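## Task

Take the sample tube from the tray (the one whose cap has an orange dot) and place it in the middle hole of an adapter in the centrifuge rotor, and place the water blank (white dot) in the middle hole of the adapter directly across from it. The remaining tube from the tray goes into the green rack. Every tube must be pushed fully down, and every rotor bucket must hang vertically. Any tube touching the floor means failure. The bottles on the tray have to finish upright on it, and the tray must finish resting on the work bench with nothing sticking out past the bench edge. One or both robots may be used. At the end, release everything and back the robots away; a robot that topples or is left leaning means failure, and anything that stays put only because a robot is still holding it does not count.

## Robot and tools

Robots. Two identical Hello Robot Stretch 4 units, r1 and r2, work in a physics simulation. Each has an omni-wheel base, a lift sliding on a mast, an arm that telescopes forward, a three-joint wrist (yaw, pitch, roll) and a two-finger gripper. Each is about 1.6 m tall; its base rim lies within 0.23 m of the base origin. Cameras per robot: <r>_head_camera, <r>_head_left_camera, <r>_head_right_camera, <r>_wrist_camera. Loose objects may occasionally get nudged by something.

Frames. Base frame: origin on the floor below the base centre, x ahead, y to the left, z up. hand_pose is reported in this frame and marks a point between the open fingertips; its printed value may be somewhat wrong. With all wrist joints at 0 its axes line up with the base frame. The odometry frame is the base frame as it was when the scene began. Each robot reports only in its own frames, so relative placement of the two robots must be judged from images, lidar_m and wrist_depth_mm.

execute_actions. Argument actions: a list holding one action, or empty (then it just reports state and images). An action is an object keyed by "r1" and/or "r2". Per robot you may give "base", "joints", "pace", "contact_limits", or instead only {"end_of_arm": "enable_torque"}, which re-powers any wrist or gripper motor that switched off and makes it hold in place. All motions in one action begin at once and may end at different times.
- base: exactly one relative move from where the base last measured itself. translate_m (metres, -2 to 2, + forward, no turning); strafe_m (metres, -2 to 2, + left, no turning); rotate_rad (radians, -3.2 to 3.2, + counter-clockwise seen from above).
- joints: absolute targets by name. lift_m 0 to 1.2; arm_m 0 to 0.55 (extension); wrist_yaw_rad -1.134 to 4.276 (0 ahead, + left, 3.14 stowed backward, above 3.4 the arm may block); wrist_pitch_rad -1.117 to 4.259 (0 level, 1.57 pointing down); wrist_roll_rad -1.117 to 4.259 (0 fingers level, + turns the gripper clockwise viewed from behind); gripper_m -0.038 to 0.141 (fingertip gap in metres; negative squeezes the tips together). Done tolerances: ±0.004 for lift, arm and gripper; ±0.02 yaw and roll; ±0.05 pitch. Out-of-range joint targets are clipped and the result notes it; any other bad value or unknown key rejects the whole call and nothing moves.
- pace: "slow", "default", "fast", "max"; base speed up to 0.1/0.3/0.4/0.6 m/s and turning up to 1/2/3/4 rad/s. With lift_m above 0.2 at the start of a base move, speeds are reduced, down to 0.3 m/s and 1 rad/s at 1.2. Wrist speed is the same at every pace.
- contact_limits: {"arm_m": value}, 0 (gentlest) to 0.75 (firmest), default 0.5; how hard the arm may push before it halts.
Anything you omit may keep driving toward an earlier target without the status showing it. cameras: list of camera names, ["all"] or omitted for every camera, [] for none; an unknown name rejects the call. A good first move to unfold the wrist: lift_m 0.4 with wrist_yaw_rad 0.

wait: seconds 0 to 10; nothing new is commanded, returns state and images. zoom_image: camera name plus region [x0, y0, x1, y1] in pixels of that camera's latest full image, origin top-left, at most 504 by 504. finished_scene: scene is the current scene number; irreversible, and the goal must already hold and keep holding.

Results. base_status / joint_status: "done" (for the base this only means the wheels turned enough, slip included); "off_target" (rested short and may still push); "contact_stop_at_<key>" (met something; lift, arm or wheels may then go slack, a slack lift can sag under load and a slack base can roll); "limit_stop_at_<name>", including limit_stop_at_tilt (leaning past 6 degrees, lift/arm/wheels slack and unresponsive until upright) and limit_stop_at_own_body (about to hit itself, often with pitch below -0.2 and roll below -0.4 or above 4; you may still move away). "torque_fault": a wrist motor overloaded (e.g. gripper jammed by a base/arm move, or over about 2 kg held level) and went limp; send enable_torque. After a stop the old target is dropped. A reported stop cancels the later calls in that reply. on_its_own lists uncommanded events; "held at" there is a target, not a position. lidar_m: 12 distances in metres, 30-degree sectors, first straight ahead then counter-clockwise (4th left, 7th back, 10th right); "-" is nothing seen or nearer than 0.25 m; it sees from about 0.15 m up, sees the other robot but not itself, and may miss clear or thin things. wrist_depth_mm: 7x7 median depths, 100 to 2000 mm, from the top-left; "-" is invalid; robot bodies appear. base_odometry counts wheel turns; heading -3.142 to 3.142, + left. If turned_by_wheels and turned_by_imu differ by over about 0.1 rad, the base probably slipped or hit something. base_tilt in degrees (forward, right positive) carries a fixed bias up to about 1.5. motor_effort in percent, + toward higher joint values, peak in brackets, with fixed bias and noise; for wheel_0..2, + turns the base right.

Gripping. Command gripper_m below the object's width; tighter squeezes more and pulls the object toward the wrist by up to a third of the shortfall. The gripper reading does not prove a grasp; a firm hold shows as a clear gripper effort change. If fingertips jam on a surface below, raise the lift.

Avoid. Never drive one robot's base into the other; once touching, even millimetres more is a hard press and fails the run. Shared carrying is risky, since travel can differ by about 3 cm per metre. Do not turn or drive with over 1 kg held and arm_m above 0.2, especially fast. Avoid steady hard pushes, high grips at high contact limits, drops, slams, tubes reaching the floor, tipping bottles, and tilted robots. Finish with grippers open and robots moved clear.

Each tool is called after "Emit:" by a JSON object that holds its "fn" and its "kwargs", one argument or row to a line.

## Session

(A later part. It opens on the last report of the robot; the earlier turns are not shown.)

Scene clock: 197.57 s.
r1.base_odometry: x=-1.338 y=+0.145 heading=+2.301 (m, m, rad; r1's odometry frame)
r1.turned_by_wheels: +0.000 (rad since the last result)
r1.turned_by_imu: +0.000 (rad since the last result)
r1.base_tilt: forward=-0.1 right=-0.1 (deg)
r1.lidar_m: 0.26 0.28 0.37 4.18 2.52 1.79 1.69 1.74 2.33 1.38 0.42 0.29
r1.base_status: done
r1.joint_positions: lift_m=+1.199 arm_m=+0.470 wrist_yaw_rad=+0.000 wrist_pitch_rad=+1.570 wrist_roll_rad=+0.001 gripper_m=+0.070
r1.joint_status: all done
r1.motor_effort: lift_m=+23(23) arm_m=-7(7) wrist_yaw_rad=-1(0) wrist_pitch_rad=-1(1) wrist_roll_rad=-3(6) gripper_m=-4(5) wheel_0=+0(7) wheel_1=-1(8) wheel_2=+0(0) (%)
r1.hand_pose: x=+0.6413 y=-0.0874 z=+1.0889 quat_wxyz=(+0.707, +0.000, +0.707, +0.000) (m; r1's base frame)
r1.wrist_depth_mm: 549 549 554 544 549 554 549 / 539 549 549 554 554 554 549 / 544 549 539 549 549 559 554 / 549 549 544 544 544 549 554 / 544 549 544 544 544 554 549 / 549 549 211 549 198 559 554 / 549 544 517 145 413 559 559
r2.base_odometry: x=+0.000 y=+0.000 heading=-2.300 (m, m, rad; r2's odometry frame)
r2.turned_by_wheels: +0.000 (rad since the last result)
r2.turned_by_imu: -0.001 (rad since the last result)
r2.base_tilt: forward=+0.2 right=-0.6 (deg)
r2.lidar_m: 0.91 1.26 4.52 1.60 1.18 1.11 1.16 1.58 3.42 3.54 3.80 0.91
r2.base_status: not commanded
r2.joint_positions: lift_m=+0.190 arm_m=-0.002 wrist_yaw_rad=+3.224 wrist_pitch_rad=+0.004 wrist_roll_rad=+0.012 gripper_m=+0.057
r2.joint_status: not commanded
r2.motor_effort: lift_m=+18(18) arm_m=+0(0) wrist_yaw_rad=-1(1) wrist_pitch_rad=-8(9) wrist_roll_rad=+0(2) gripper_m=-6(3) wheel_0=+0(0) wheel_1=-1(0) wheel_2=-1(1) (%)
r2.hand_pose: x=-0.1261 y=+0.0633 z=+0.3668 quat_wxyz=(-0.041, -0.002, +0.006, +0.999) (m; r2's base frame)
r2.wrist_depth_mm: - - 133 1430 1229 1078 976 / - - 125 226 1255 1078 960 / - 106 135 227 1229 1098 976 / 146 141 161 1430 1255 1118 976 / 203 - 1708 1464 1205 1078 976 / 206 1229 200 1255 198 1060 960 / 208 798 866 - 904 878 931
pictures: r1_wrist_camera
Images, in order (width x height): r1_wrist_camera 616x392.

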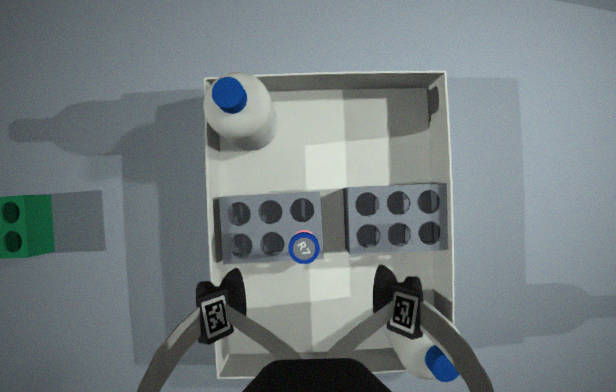

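Emit:
{"fn": "execute_actions", "kwargs": {
  "actions": [
    {"r1":{"base":{"strafe_m":0.005},"joints":{"lift_m":0.955}}}
  ],
  "cameras": ["r1_wrist_camera"]
}}

Emit:
{"fn": "execute_actions", "kwargs": {
  "actions": [
    {"r1":{"joints":{"gripper_m":0.012}}}
  ],
  "cameras": []
}}

Emit:
{"fn": "execute_actions", "kwargs": {
  "actions": [
    {"r1":{"joints":{"lift_m":1.2}}}
  ],
  "cameras": []
}}

Emit:
{"fn": "execute_actions", "kwargs": {
  "actions": [
    {"r1":{"base":{"strafe_m":0.38}}}
  ],
  "cameras": ["r1_wrist_camera"]
}}

Scene clock: 205.23 s.
r1.base_odometry: x=-1.342 y=+0.141 heading=+2.301 (m, m, rad; r1's odometry frame)
r1.turned_by_wheels: +0.000 (rad since the last result)
r1.turned_by_imu: +0.002 (rad since the last result)
r1.base_tilt: forward=-0.3 right=-0.2 (deg)
r1.lidar_m: 0.26 0.29 0.38 4.18 2.54 1.79 1.68 1.75 2.36 1.33 0.42 0.30
r1.base_status: done
r1.joint_positions: lift_m=+0.955 arm_m=+0.470 wrist_yaw_rad=+0.000 wrist_pitch_rad=+1.570 wrist_roll_rad=+0.001 gripper_m=+0.070
r1.joint_status: all done
r1.motor_effort: lift_m=+18(22) arm_m=-7(7) wrist_yaw_rad=-1(0) wrist_pitch_rad=-1(1) wrist_roll_rad=-2(1) gripper_m=-5(4) wheel_0=+1(8) wheel_1=+0(6) wheel_2=+0(1) (%)
r1.hand_pose: x=+0.6413 y=-0.0874 z=+0.8449 quat_wxyz=(+0.707, +0.000, +0.707, +0.000) (m; r1's base frame)
r1.wrist_depth_mm: 303 166 180 303 306 306 270 / 303 270 238 304 301 304 276 / 306 293 303 306 304 306 282 / 304 265 298 298 298 274 276 / 303 260 244 245 300 245 265 / 303 271 210 183 198 306 268 / 306 262 304 144 306 300 283
r2.base_odometry: x=+0.000 y=+0.000 heading=-2.300 (m, m, rad; r2's odometry frame)
r2.turned_by_wheels: +0.000 (rad since the last result)
r2.turned_by_imu: -0.001 (rad since the last result)
r2.base_tilt: forward=+0.1 right=-0.6 (deg)
r2.lidar_m: 0.91 1.26 4.49 1.63 1.17 1.10 1.15 1.59 3.42 3.54 3.81 0.90
r2.base_status: not commanded
r2.joint_positions: lift_m=+0.190 arm_m=-0.002 wrist_yaw_rad=+3.224 wrist_pitch_rad=+0.004 wrist_roll_rad=+0.012 gripper_m=+0.057
r2.joint_status: not commanded
r2.motor_effort: lift_m=+18(18) arm_m=+0(0) wrist_yaw_rad=+0(0) wrist_pitch_rad=-8(9) wrist_roll_rad=+1(0) gripper_m=-4(7) wheel_0=+0(0) wheel_1=-1(1) wheel_2=-1(1) (%)
r2.hand_pose: x=-0.1261 y=+0.0633 z=+0.3668 quat_wxyz=(-0.041, -0.002, +0.006, +0.999) (m; r2's base frame)
r2.wrist_depth_mm: - - 133 1430 1229 1078 960 / - - 125 226 1229 1098 976 / - 106 135 228 1229 1078 960 / 146 140 161 1430 1229 1060 976 / 203 - 1708 1430 1205 1098 976 / 205 1205 200 1281 198 1060 960 / 207 809 866 - 917 866 931
pictures: r1_wrist_camera
Images, in order (width x height): r1_wrist_camera 616x392.

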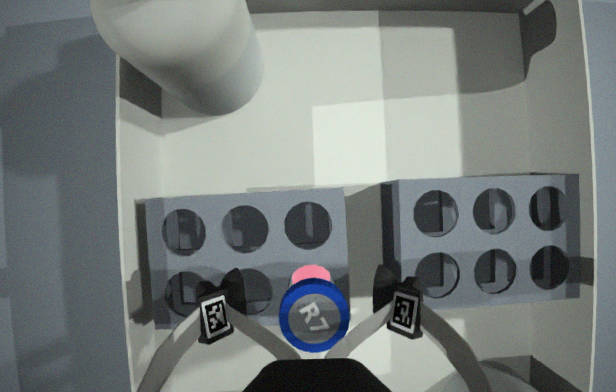

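Scene clock: 206.60 s.
r1.base_odometry: x=-1.342 y=+0.141 heading=+2.301 (m, m, rad; r1's odometry frame)
r1.turned_by_wheels: +0.000 (rad since the last result)
r1.turned_by_imu: +0.000 (rad since the last result)
r1.base_tilt: forward=-0.2 right=-0.2 (deg)
r1.lidar_m: 0.27 0.27 0.39 4.16 2.56 1.79 1.69 1.73 2.30 1.33 0.43 0.29
r1.base_status: not commanded
r1.joint_positions: lift_m=+0.955 arm_m=+0.470 wrist_yaw_rad=+0.000 wrist_pitch_rad=+1.570 wrist_roll_rad=+0.001 gripper_m=+0.012
r1.joint_status: all done
r1.motor_effort: lift_m=+18(18) arm_m=-7(7) wrist_yaw_rad=-1(0) wrist_pitch_rad=-1(1) wrist_roll_rad=-3(2) gripper_m=-11(10) wheel_0=+1(1) wheel_1=+0(0) wheel_2=+0(0) (%)
r1.hand_pose: x=+0.6413 y=-0.0874 z=+0.8449 quat_wxyz=(+0.707, +0.000, +0.707, +0.000) (m; r1's base frame)
r1.wrist_depth_mm: 301 166 180 303 304 306 268 / 306 247 240 303 301 304 274 / 303 291 303 301 304 304 279 / 306 266 297 300 301 273 276 / 304 262 274 244 301 246 265 / 304 270 210 177 190 304 268 / 303 249 303 161 306 296 282
r2.base_odometry: x=+0.000 y=+0.000 heading=-2.300 (m, m, rad; r2's odometry frame)
r2.turned_by_wheels: +0.000 (rad since the last result)
r2.turned_by_imu: +0.000 (rad since the last result)
r2.base_tilt: forward=+0.1 right=-0.7 (deg)
r2.lidar_m: 0.91 1.27 4.50 1.60 1.15 1.11 1.16 1.54 3.41 3.53 3.77 0.91
r2.base_status: not commanded
r2.joint_positions: lift_m=+0.190 arm_m=-0.002 wrist_yaw_rad=+3.224 wrist_pitch_rad=+0.004 wrist_roll_rad=+0.012 gripper_m=+0.057
r2.joint_status: not commanded
r2.motor_effort: lift_m=+18(18) arm_m=+0(1) wrist_yaw_rad=-1(1) wrist_pitch_rad=-7(9) wrist_roll_rad=+0(1) gripper_m=+1(4) wheel_0=+0(0) wheel_1=-1(1) wheel_2=-1(1) (%)
r2.hand_pose: x=-0.1261 y=+0.0633 z=+0.3668 quat_wxyz=(-0.041, -0.002, +0.006, +0.999) (m; r2's base frame)
r2.wrist_depth_mm: - - 133 1366 1255 1098 960 / - - 125 226 1229 1078 960 / - 106 135 227 1255 1078 976 / 146 141 161 1397 1229 1098 991 / 204 - 1661 1464 1205 1098 976 / 206 1205 200 1255 198 1060 976 / 208 809 878 - 904 878 931
pictures: none
No camera images: the call's "cameras" was empty. Leave "cameras" out to get every camera's image.

Scene clock: 208.70 s.
r1.base_odometry: x=-1.342 y=+0.141 heading=+2.301 (m, m, rad; r1's odometry frame)
r1.turned_by_wheels: +0.000 (rad since the last result)
r1.turned_by_imu: +0.001 (rad since the last result)
r1.base_tilt: forward=+0.0 right=-0.1 (deg)
r1.lidar_m: 0.27 0.29 0.40 4.18 2.55 1.78 1.70 1.73 2.32 1.36 0.42 0.30
r1.base_status: not commanded
r1.joint_positions: lift_m=+1.199 arm_m=+0.470 wrist_yaw_rad=+0.000 wrist_pitch_rad=+1.570 wrist_roll_rad=+0.001 gripper_m=+0.012
r1.joint_status: all done
r1.motor_effort: lift_m=+23(24) arm_m=-7(7) wrist_yaw_rad=-1(0) wrist_pitch_rad=-1(1) wrist_roll_rad=-2(3) gripper_m=-10(13) wheel_0=+1(1) wheel_1=+0(0) wheel_2=+0(0) (%)
r1.hand_pose: x=+0.6413 y=-0.0874 z=+1.0889 quat_wxyz=(+0.707, +0.000, +0.707, +0.000) (m; r1's base frame)
r1.wrist_depth_mm: 539 549 549 549 549 554 554 / 549 544 554 554 544 549 549 / 544 549 549 544 549 544 554 / 544 549 549 549 544 554 554 / 549 554 544 517 549 554 559 / 544 549 211 178 190 554 559 / 549 549 512 160 421 554 554
r2.base_odometry: x=+0.000 y=+0.000 heading=-2.300 (m, m, rad; r2's odometry frame)
r2.turned_by_wheels: +0.000 (rad since the last result)
r2.turned_by_imu: +0.000 (rad since the last result)
r2.base_tilt: forward=+0.2 right=-0.5 (deg)
r2.lidar_m: 0.91 1.29 4.50 1.61 1.18 1.11 1.16 1.60 3.41 3.54 3.78 0.90
r2.base_status: not commanded
r2.joint_positions: lift_m=+0.190 arm_m=-0.002 wrist_yaw_rad=+3.224 wrist_pitch_rad=+0.004 wrist_roll_rad=+0.012 gripper_m=+0.057
r2.joint_status: not commanded
r2.motor_effort: lift_m=+18(18) arm_m=-1(0) wrist_yaw_rad=+0(0) wrist_pitch_rad=-9(10) wrist_roll_rad=-2(1) gripper_m=-3(1) wheel_0=+0(0) wheel_1=-1(1) wheel_2=-1(1) (%)
r2.hand_pose: x=-0.1261 y=+0.0633 z=+0.3668 quat_wxyz=(-0.041, -0.002, +0.006, +0.999) (m; r2's base frame)
r2.wrist_depth_mm: - - 133 1397 1229 1098 960 / - - 125 226 1255 1078 960 / - 106 135 228 1255 1078 960 / 146 141 161 1397 1229 1098 976 / 204 - 1708 1464 1205 1078 976 / 206 1229 200 1281 198 1060 976 / 208 809 866 - 917 866 931
pictures: none
No camera images: the call's "cameras" was empty. Leave "cameras" out to get every camera's image.

Scene clock: 211.30 s.
r1.base_odometry: x=-1.625 y=-0.112 heading=+2.301 (m, m, rad; r1's odometry frame)
r1.turned_by_wheels: +0.000 (rad since the last result)
r1.turned_by_imu: +0.000 (rad since the last result)
r1.base_tilt: forward=-0.1 right=-0.2 (deg)
r1.lidar_m: 0.26 0.27 3.99 3.81 2.57 1.79 1.70 1.77 2.37 1.34 0.40 0.28
r1.base_status: done
r1.joint_positions: lift_m=+1.199 arm_m=+0.470 wrist_yaw_rad=+0.000 wrist_pitch_rad=+1.570 wrist_roll_rad=+0.001 gripper_m=+0.012
r1.joint_status: not commanded
r1.motor_effort: lift_m=+23(23) arm_m=-7(7) wrist_yaw_rad=+0(1) wrist_pitch_rad=+0(0) wrist_roll_rad=-1(2) gripper_m=-11(9) wheel_0=+2(7) wheel_1=-1(11) wheel_2=+0(0) (%)
r1.hand_pose: x=+0.6413 y=-0.0874 z=+1.0889 quat_wxyz=(+0.707, +0.000, +0.707, +0.000) (m; r1's base frame)
r1.wrist_depth_mm: 1255 544 544 549 549 549 549 / 1308 544 544 544 554 554 436 / 1308 554 544 549 554 554 459 / 1308 549 549 549 559 559 517 / 1308 544 544 544 554 549 517 / 1336 549 210 178 190 549 549 / 1336 544 549 160 554 488 525
r2.base_odometry: x=+0.000 y=+0.000 heading=-2.300 (m, m, rad; r2's odometry frame)
r2.turned_by_wheels: +0.000 (rad since the last result)
r2.turned_by_imu: +0.000 (rad since the last result)
r2.base_tilt: forward=+0.2 right=-0.6 (deg)
r2.lidar_m: 0.93 1.24 4.48 1.60 1.17 1.10 1.15 1.61 3.42 3.51 3.78 0.91
r2.base_status: not commanded
r2.joint_positions: lift_m=+0.190 arm_m=-0.002 wrist_yaw_rad=+3.224 wrist_pitch_rad=+0.004 wrist_roll_rad=+0.012 gripper_m=+0.057
r2.joint_status: not commanded
r2.motor_effort: lift_m=+18(18) arm_m=+0(0) wrist_yaw_rad=-1(1) wrist_pitch_rad=-8(8) wrist_roll_rad=-1(2) gripper_m=-4(6) wheel_0=+0(0) wheel_1=-1(1) wheel_2=-1(1) (%)
r2.hand_pose: x=-0.1261 y=+0.0633 z=+0.3668 quat_wxyz=(-0.041, -0.002, +0.006, +0.999) (m; r2's base frame)
r2.wrist_depth_mm: - - 133 1397 1255 1098 960 / - - 125 225 1229 1078 960 / - 107 135 227 1229 1098 960 / 146 140 160 1397 1229 1078 976 / 204 - 1661 1464 1229 1098 946 / 206 1205 200 1255 198 1060 976 / 208 798 891 - 931 866 931
pictures: r1_wrist_camera
Images, in order (width x height): r1_wrist_camera 616x392.

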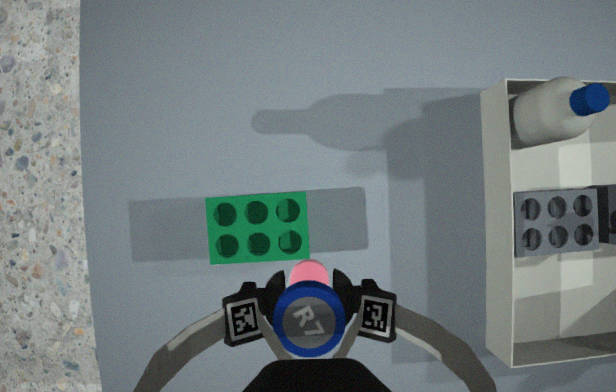

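Emit:
{"fn": "execute_actions", "kwargs": {
  "actions": [
    {"r1":{"base":{"strafe_m":0.026},"joints":{"lift_m":1.03}}}
  ],
  "cameras": ["r1_wrist_camera"]
}}

Scene clock: 216.83 s.
r1.base_odometry: x=-1.644 y=-0.130 heading=+2.301 (m, m, rad; r1's odometry frame)
r1.turned_by_wheels: +0.000 (rad since the last result)
r1.turned_by_imu: +0.001 (rad since the last result)
r1.base_tilt: forward=-0.3 right=-0.1 (deg)
r1.lidar_m: 0.25 0.26 3.99 3.76 2.57 1.79 1.70 1.77 2.37 1.32 0.41 0.27
r1.base_status: done
r1.joint_positions: lift_m=+1.030 arm_m=+0.470 wrist_yaw_rad=+0.000 wrist_pitch_rad=+1.570 wrist_roll_rad=+0.001 gripper_m=+0.012
r1.joint_status: all done
r1.motor_effort: lift_m=+18(21) arm_m=-7(7) wrist_yaw_rad=+0(0) wrist_pitch_rad=+0(0) wrist_roll_rad=-2(1) gripper_m=-9(10) wheel_0=+0(6) wheel_1=-1(5) wheel_2=+0(1) (%)
r1.hand_pose: x=+0.6413 y=-0.0874 z=+0.9199 quat_wxyz=(+0.707, +0.000, +0.707, +0.000) (m; r1's base frame)
r1.wrist_depth_mm: 377 377 382 382 382 379 382 / 379 377 379 379 382 382 384 / 379 382 382 382 382 379 384 / 375 379 377 377 382 379 387 / 377 379 322 322 382 382 387 / 384 379 211 177 189 382 384 / 379 379 379 161 382 382 384
r2.base_odometry: x=+0.000 y=+0.000 heading=-2.300 (m, m, rad; r2's odometry frame)
r2.turned_by_wheels: +0.000 (rad since the last result)
r2.turned_by_imu: +0.000 (rad since the last result)
r2.base_tilt: forward=+0.2 right=-0.7 (deg)
r2.lidar_m: 0.90 1.28 4.51 1.61 1.14 1.09 1.14 1.55 3.41 3.53 3.82 0.94
r2.base_status: not commanded
r2.joint_positions: lift_m=+0.190 arm_m=-0.002 wrist_yaw_rad=+3.224 wrist_pitch_rad=+0.004 wrist_roll_rad=+0.012 gripper_m=+0.057
r2.joint_status: not commanded
r2.motor_effort: lift_m=+18(18) arm_m=+0(0) wrist_yaw_rad=-1(1) wrist_pitch_rad=-9(9) wrist_roll_rad=-1(2) gripper_m=-1(2) wheel_0=+0(0) wheel_1=-1(1) wheel_2=-1(1) (%)
r2.hand_pose: x=-0.1261 y=+0.0633 z=+0.3668 quat_wxyz=(-0.041, -0.002, +0.006, +0.999) (m; r2's base frame)
r2.wrist_depth_mm: - - 133 1397 1182 1078 960 / - - 125 227 1229 1098 976 / - 106 135 227 1229 1078 976 / 146 141 161 1397 1229 1098 960 / 203 - 1708 1464 1229 1078 960 / 205 1205 200 1255 198 1042 976 / 208 809 866 - 917 866 931
pictures: r1_wrist_camera
Images, in order (width x height): r1_wrist_camera 616x392.

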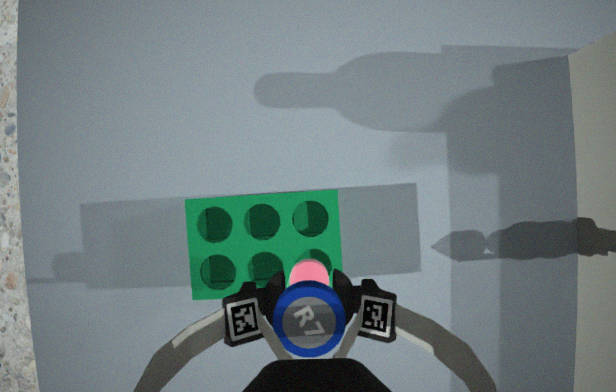

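Emit:
{"fn": "execute_actions", "kwargs": {
  "actions": [
    {"r1":{"base":{"strafe_m":-0.004},"pace":"slow"}}
  ],
  "cameras": []
}}

Emit:
{"fn": "execute_actions", "kwargs": {
  "actions": [
    {"r1":{"joints":{"lift_m":0.965},"pace":"slow"}}
  ],
  "cameras": ["r1_wrist_camera"]
}}

Emit:
{"fn": "execute_actions", "kwargs": {
  "actions": [
    {"r1":{"joints":{"gripper_m":0.07}}}
  ],
  "cameras": []
}}

Emit:
{"fn": "execute_actions", "kwargs": {
  "actions": [
    {"r1":{"joints":{"lift_m":1.15}}}
  ],
  "cameras": ["r1_wrist_camera"]
}}

Scene clock: 222.43 s.
r1.base_odometry: x=-1.641 y=-0.127 heading=+2.301 (m, m, rad; r1's odometry frame)
r1.turned_by_wheels: +0.000 (rad since the last result)
r1.turned_by_imu: +0.001 (rad since the last result)
r1.base_tilt: forward=-0.1 right=-0.3 (deg)
r1.lidar_m: 0.25 0.28 4.03 3.79 2.57 1.77 1.71 1.77 2.35 1.32 0.42 0.28
r1.base_status: done
r1.joint_positions: lift_m=+1.030 arm_m=+0.470 wrist_yaw_rad=+0.000 wrist_pitch_rad=+1.570 wrist_roll_rad=+0.001 gripper_m=+0.012
r1.joint_status: not commanded
r1.motor_effort: lift_m=+18(18) arm_m=-7(7) wrist_yaw_rad=-1(3) wrist_pitch_rad=-1(0) wrist_roll_rad=-2(2) gripper_m=-13(13) wheel_0=+0(3) wheel_1=-2(7) wheel_2=+0(1) (%)
r1.hand_pose: x=+0.6413 y=-0.0874 z=+0.9199 quat_wxyz=(+0.707, +0.000, +0.707, +0.000) (m; r1's base frame)
r1.wrist_depth_mm: 377 379 377 377 382 379 384 / 379 377 379 379 384 379 382 / 377 379 379 384 377 384 384 / 377 384 379 379 382 379 382 / 379 379 349 322 382 382 382 / 379 382 211 177 190 382 384 / 379 379 379 160 379 384 389
r2.base_odometry: x=+0.000 y=+0.000 heading=-2.300 (m, m, rad; r2's odometry frame)
r2.turned_by_wheels: +0.000 (rad since the last result)
r2.turned_by_imu: +0.000 (rad since the last result)
r2.base_tilt: forward=+0.0 right=-0.6 (deg)
r2.lidar_m: 0.91 1.27 4.49 1.62 1.16 1.10 1.17 1.58 3.41 3.55 3.78 0.91
r2.base_status: not commanded
r2.joint_positions: lift_m=+0.190 arm_m=-0.002 wrist_yaw_rad=+3.224 wrist_pitch_rad=+0.004 wrist_roll_rad=+0.012 gripper_m=+0.057
r2.joint_status: not commanded
r2.motor_effort: lift_m=+18(18) arm_m=+0(1) wrist_yaw_rad=-1(0) wrist_pitch_rad=-9(9) wrist_roll_rad=+0(1) gripper_m=-4(3) wheel_0=+0(1) wheel_1=-1(1) wheel_2=-1(1) (%)
r2.hand_pose: x=-0.1261 y=+0.0633 z=+0.3668 quat_wxyz=(-0.041, -0.002, +0.006, +0.999) (m; r2's base frame)
r2.wrist_depth_mm: - - 133 1397 1255 1078 960 / - - 125 225 1229 1078 960 / - 106 135 227 1229 1078 960 / 146 141 160 1397 1229 1078 960 / 203 - 1661 1430 1229 1098 960 / 205 1229 200 1255 198 1060 976 / 208 798 878 - 917 866 931
pictures: none
No camera images: the call's "cameras" was empty. Leave "cameras" out to get every camera's image.

Scene clock: 223.87 s.
r1.base_odometry: x=-1.641 y=-0.127 heading=+2.301 (m, m, rad; r1's odometry frame)
r1.turned_by_wheels: +0.000 (rad since the last result)
r1.turned_by_imu: +0.000 (rad since the last result)
r1.base_tilt: forward=-0.1 right=-0.1 (deg)
r1.lidar_m: 0.25 0.26 3.99 3.78 2.55 1.78 1.71 1.76 2.36 1.31 0.41 0.29
r1.base_status: not commanded
r1.joint_positions: lift_m=+0.965 arm_m=+0.470 wrist_yaw_rad=+0.000 wrist_pitch_rad=+1.570 wrist_roll_rad=+0.001 gripper_m=+0.012
r1.joint_status: all done
r1.motor_effort: lift_m=+18(18) arm_m=-7(7) wrist_yaw_rad=-2(1) wrist_pitch_rad=-1(1) wrist_roll_rad=-1(3) gripper_m=-11(7) wheel_0=+0(0) wheel_1=-2(2) wheel_2=+0(0) (%)
r1.hand_pose: x=+0.6413 y=-0.0874 z=+0.8549 quat_wxyz=(+0.707, +0.000, +0.707, +0.000) (m; r1's base frame)
r1.wrist_depth_mm: 314 315 315 314 317 317 320 / 315 314 315 315 314 317 317 / 315 317 315 314 315 317 320 / 315 314 315 310 319 315 317 / 315 312 286 256 317 317 319 / 315 314 211 177 190 317 319 / 314 315 319 160 317 319 317
r2.base_odometry: x=+0.000 y=+0.000 heading=-2.300 (m, m, rad; r2's odometry frame)
r2.turned_by_wheels: +0.000 (rad since the last result)
r2.turned_by_imu: +0.000 (rad since the last result)
r2.base_tilt: forward=+0.1 right=-0.5 (deg)
r2.lidar_m: 0.91 1.26 4.50 1.62 1.17 1.09 1.17 1.57 3.41 3.55 3.79 0.91
r2.base_status: not commanded
r2.joint_positions: lift_m=+0.190 arm_m=-0.002 wrist_yaw_rad=+3.224 wrist_pitch_rad=+0.004 wrist_roll_rad=+0.012 gripper_m=+0.057
r2.joint_status: not commanded
r2.motor_effort: lift_m=+18(18) arm_m=-1(0) wrist_yaw_rad=-1(1) wrist_pitch_rad=-9(8) wrist_roll_rad=-1(1) gripper_m=+0(6) wheel_0=+0(0) wheel_1=-1(1) wheel_2=-1(1) (%)
r2.hand_pose: x=-0.1261 y=+0.0633 z=+0.3668 quat_wxyz=(-0.041, -0.002, +0.006, +0.999) (m; r2's base frame)
r2.wrist_depth_mm: - - 133 1430 1205 1078 960 / - - 125 226 1229 1098 976 / - 106 135 228 1255 1078 976 / 146 141 160 1430 1205 1078 960 / 203 - 1708 1464 1229 1078 976 / 206 1229 200 1281 199 1060 976 / 208 809 878 - 917 866 931
pictures: r1_wrist_camera
Images, in order (width x height): r1_wrist_camera 616x392.

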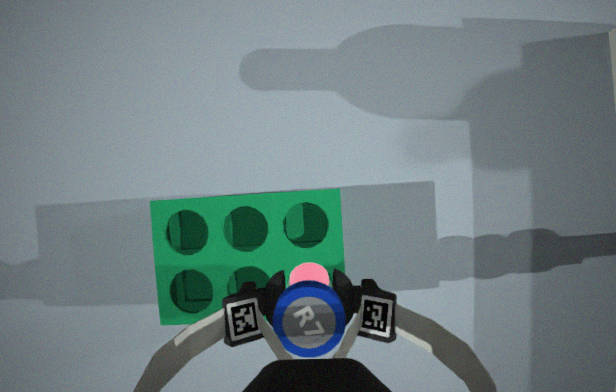

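Scene clock: 225.23 s.
r1.base_odometry: x=-1.641 y=-0.127 heading=+2.301 (m, m, rad; r1's odometry frame)
r1.turned_by_wheels: +0.000 (rad since the last result)
r1.turned_by_imu: +0.000 (rad since the last result)
r1.base_tilt: forward=-0.1 right=-0.2 (deg)
r1.lidar_m: 0.25 0.25 3.99 3.77 2.58 1.79 1.70 1.79 2.35 1.31 0.41 0.26
r1.base_status: not commanded
r1.joint_positions: lift_m=+0.965 arm_m=+0.470 wrist_yaw_rad=+0.000 wrist_pitch_rad=+1.570 wrist_roll_rad=+0.001 gripper_m=+0.070
r1.joint_status: all done
r1.motor_effort: lift_m=+18(18) arm_m=-7(7) wrist_yaw_rad=-1(1) wrist_pitch_rad=-1(0) wrist_roll_rad=-1(1) gripper_m=-3(14) wheel_0=+0(0) wheel_1=-2(2) wheel_2=+0(0) (%)
r1.hand_pose: x=+0.6413 y=-0.0874 z=+0.8549 quat_wxyz=(+0.707, +0.000, +0.707, +0.000) (m; r1's base frame)
r1.wrist_depth_mm: 312 312 315 315 317 317 317 / 314 315 315 315 317 319 317 / 315 315 314 314 317 317 319 / 315 314 317 309 315 319 317 / 312 315 256 255 317 317 319 / 312 314 211 196 198 315 319 / 315 315 315 144 315 319 319
r2.base_odometry: x=+0.000 y=+0.000 heading=-2.300 (m, m, rad; r2's odometry frame)
r2.turned_by_wheels: +0.000 (rad since the last result)
r2.turned_by_imu: +0.000 (rad since the last result)
r2.base_tilt: forward=+0.2 right=-0.7 (deg)
r2.lidar_m: 0.92 1.26 4.52 1.61 1.16 1.11 1.17 1.58 3.42 3.54 3.78 0.90
r2.base_status: not commanded
r2.joint_positions: lift_m=+0.190 arm_m=-0.002 wrist_yaw_rad=+3.224 wrist_pitch_rad=+0.004 wrist_roll_rad=+0.012 gripper_m=+0.057
r2.joint_status: not commanded
r2.motor_effort: lift_m=+18(18) arm_m=+0(0) wrist_yaw_rad=+0(1) wrist_pitch_rad=-9(8) wrist_roll_rad=+2(1) gripper_m=-1(4) wheel_0=+0(0) wheel_1=-1(1) wheel_2=-1(1) (%)
r2.hand_pose: x=-0.1261 y=+0.0633 z=+0.3668 quat_wxyz=(-0.041, -0.002, +0.006, +0.999) (m; r2's base frame)
r2.wrist_depth_mm: - - 133 1430 1229 1078 960 / - - 125 225 1229 1098 960 / - 106 135 228 1229 1078 960 / 146 141 161 1397 1255 1098 960 / 203 - 1661 1430 1205 1078 976 / 205 1182 200 1255 198 1060 960 / 208 809 866 - 904 866 931
pictures: none
No camera images: the call's "cameras" was empty. Leave "cameras" out to get every camera's image.

Scene clock: 227.10 s.
r1.base_odometry: x=-1.641 y=-0.127 heading=+2.301 (m, m, rad; r1's odometry frame)
r1.turned_by_wheels: +0.000 (rad since the last result)
r1.turned_by_imu: +0.001 (rad since the last result)
r1.base_tilt: forward=-0.2 right=-0.2 (deg)
r1.lidar_m: 0.25 0.27 3.98 3.78 2.57 1.78 1.71 1.74 2.38 1.32 0.40 0.26
r1.base_status: not commanded
r1.joint_positions: lift_m=+1.150 arm_m=+0.470 wrist_yaw_rad=+0.000 wrist_pitch_rad=+1.570 wrist_roll_rad=+0.001 gripper_m=+0.070
r1.joint_status: all done
r1.motor_effort: lift_m=+23(23) arm_m=-7(7) wrist_yaw_rad=-1(0) wrist_pitch_rad=+0(2) wrist_roll_rad=-2(2) gripper_m=-3(0) wheel_0=+0(0) wheel_1=-2(2) wheel_2=+0(0) (%)
r1.hand_pose: x=+0.6413 y=-0.0874 z=+1.0395 quat_wxyz=(+0.707, +0.000, +0.707, +0.000) (m; r1's base frame)
r1.wrist_depth_mm: 1229 496 500 500 500 500 504 / 1229 500 500 500 500 500 439 / 1255 500 496 504 500 500 445 / 1255 500 500 500 496 508 459 / 1255 504 496 492 496 504 459 / 1205 500 211 500 198 504 477 / 1255 500 500 145 512 508 455
r2.base_odometry: x=+0.000 y=+0.000 heading=-2.300 (m, m, rad; r2's odometry frame)
r2.turned_by_wheels: +0.000 (rad since the last result)
r2.turned_by_imu: +0.000 (rad since the last result)
r2.base_tilt: forward=+0.4 right=-0.5 (deg)
r2.lidar_m: 0.92 1.26 4.52 1.60 1.18 1.11 1.17 1.60 3.42 3.53 3.79 0.92
r2.base_status: not commanded
r2.joint_positions: lift_m=+0.190 arm_m=-0.002 wrist_yaw_rad=+3.224 wrist_pitch_rad=+0.004 wrist_roll_rad=+0.012 gripper_m=+0.057
r2.joint_status: not commanded
r2.motor_effort: lift_m=+18(18) arm_m=+0(0) wrist_yaw_rad=-2(0) wrist_pitch_rad=-9(8) wrist_roll_rad=-1(0) gripper_m=-10(1) wheel_0=+0(0) wheel_1=-1(1) wheel_2=-1(1) (%)
r2.hand_pose: x=-0.1261 y=+0.0633 z=+0.3668 quat_wxyz=(-0.041, -0.002, +0.006, +0.999) (m; r2's base frame)
r2.wrist_depth_mm: - - 133 1397 1229 1078 976 / - - 125 225 1229 1078 960 / - 106 135 227 1255 1078 976 / 146 141 160 1430 1255 1098 976 / 203 - 1661 1464 1205 1078 976 / 205 1229 200 1281 198 1060 960 / 208 809 878 - 917 866 931
pictures: r1_wrist_camera
Images, in order (width x height): r1_wrist_camera 616x392.

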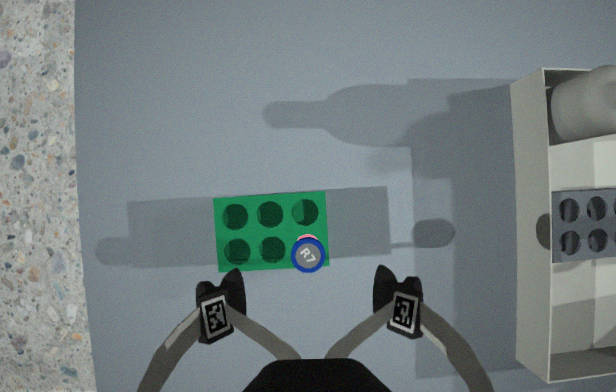

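Emit:
{"fn": "execute_actions", "kwargs": {
  "actions": [
    {"r1":{"base":{"translate_m":-0.4},"joints":{"arm_m":0.0}}}
  ],
  "cameras": ["r2_head_camera"]
}}

Emit:
{"fn": "finished_scene", "kwargs": {
  "scene": 1
}}

Scene clock: 242.17 s.
r1.base_odometry: x=-1.375 y=-0.425 heading=+2.301 (m, m, rad; r1's odometry frame)
r1.turned_by_wheels: +0.000 (rad since the last result)
r1.turned_by_imu: +0.002 (rad since the last result)
r1.base_tilt: forward=-0.1 right=-0.1 (deg)
r1.lidar_m: 0.64 0.68 3.97 3.76 1.97 1.36 1.30 1.36 1.82 4.41 0.99 0.70
r1.base_status: done
r1.joint_positions: lift_m=+1.150 arm_m=+0.001 wrist_yaw_rad=+0.000 wrist_pitch_rad=+1.570 wrist_roll_rad=+0.001 gripper_m=+0.070
r1.joint_status: all done
r1.motor_effort: lift_m=+22(23) arm_m=-7(8) wrist_yaw_rad=-2(4) wrist_pitch_rad=-1(1) wrist_roll_rad=-2(3) gripper_m=-4(4) wheel_0=+1(3) wheel_1=+1(5) wheel_2=+0(8) (%)
r1.hand_pose: x=+0.1723 y=-0.0874 z=+1.0396 quat_wxyz=(+0.707, +0.000, +0.707, +0.000) (m; r1's base frame)
r1.wrist_depth_mm: 1229 1255 1229 1255 1281 1255 1255 / 1229 1255 1229 1229 1255 1255 1281 / 1255 1255 1281 1281 1255 1281 1255 / 1255 1255 1255 1229 1255 1255 1281 / 1255 1281 1060 1042 1308 1308 1281 / 1281 1281 211 1060 198 1255 1281 / 1229 1255 1281 144 1281 1255 1281
r2.base_odometry: x=+0.000 y=+0.000 heading=-2.300 (m, m, rad; r2's odometry frame)
r2.turned_by_wheels: +0.000 (rad since the last result)
r2.turned_by_imu: -0.001 (rad since the last result)
r2.base_tilt: forward=+0.1 right=-0.5 (deg)
r2.lidar_m: 0.91 1.28 4.50 1.61 1.16 1.09 1.17 1.60 3.40 3.54 3.80 0.90
r2.base_status: not commanded
r2.joint_positions: lift_m=+0.190 arm_m=-0.002 wrist_yaw_rad=+3.224 wrist_pitch_rad=+0.004 wrist_roll_rad=+0.012 gripper_m=+0.057
r2.joint_status: not commanded
r2.motor_effort: lift_m=+18(18) arm_m=+0(0) wrist_yaw_rad=+0(0) wrist_pitch_rad=-9(9) wrist_roll_rad=+1(1) gripper_m=-1(4) wheel_0=+0(0) wheel_1=-1(1) wheel_2=-1(1) (%)
r2.hand_pose: x=-0.1261 y=+0.0633 z=+0.3668 quat_wxyz=(-0.041, -0.002, +0.006, +0.999) (m; r2's base frame)
r2.wrist_depth_mm: - - 133 1430 1229 1078 960 / - - 125 226 1229 1098 976 / - 106 135 228 1229 1098 976 / 146 141 160 1430 1229 1078 976 / 203 - 1708 1430 1229 1098 960 / 206 1205 200 1255 198 1060 976 / 208 798 866 - 917 866 931
pictures: r2_head_camera
Images, in order (width x height): r2_head_camera 420x560.

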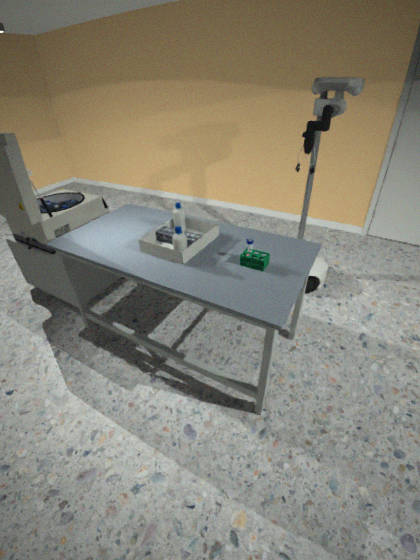

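The scene is finished: the task was done.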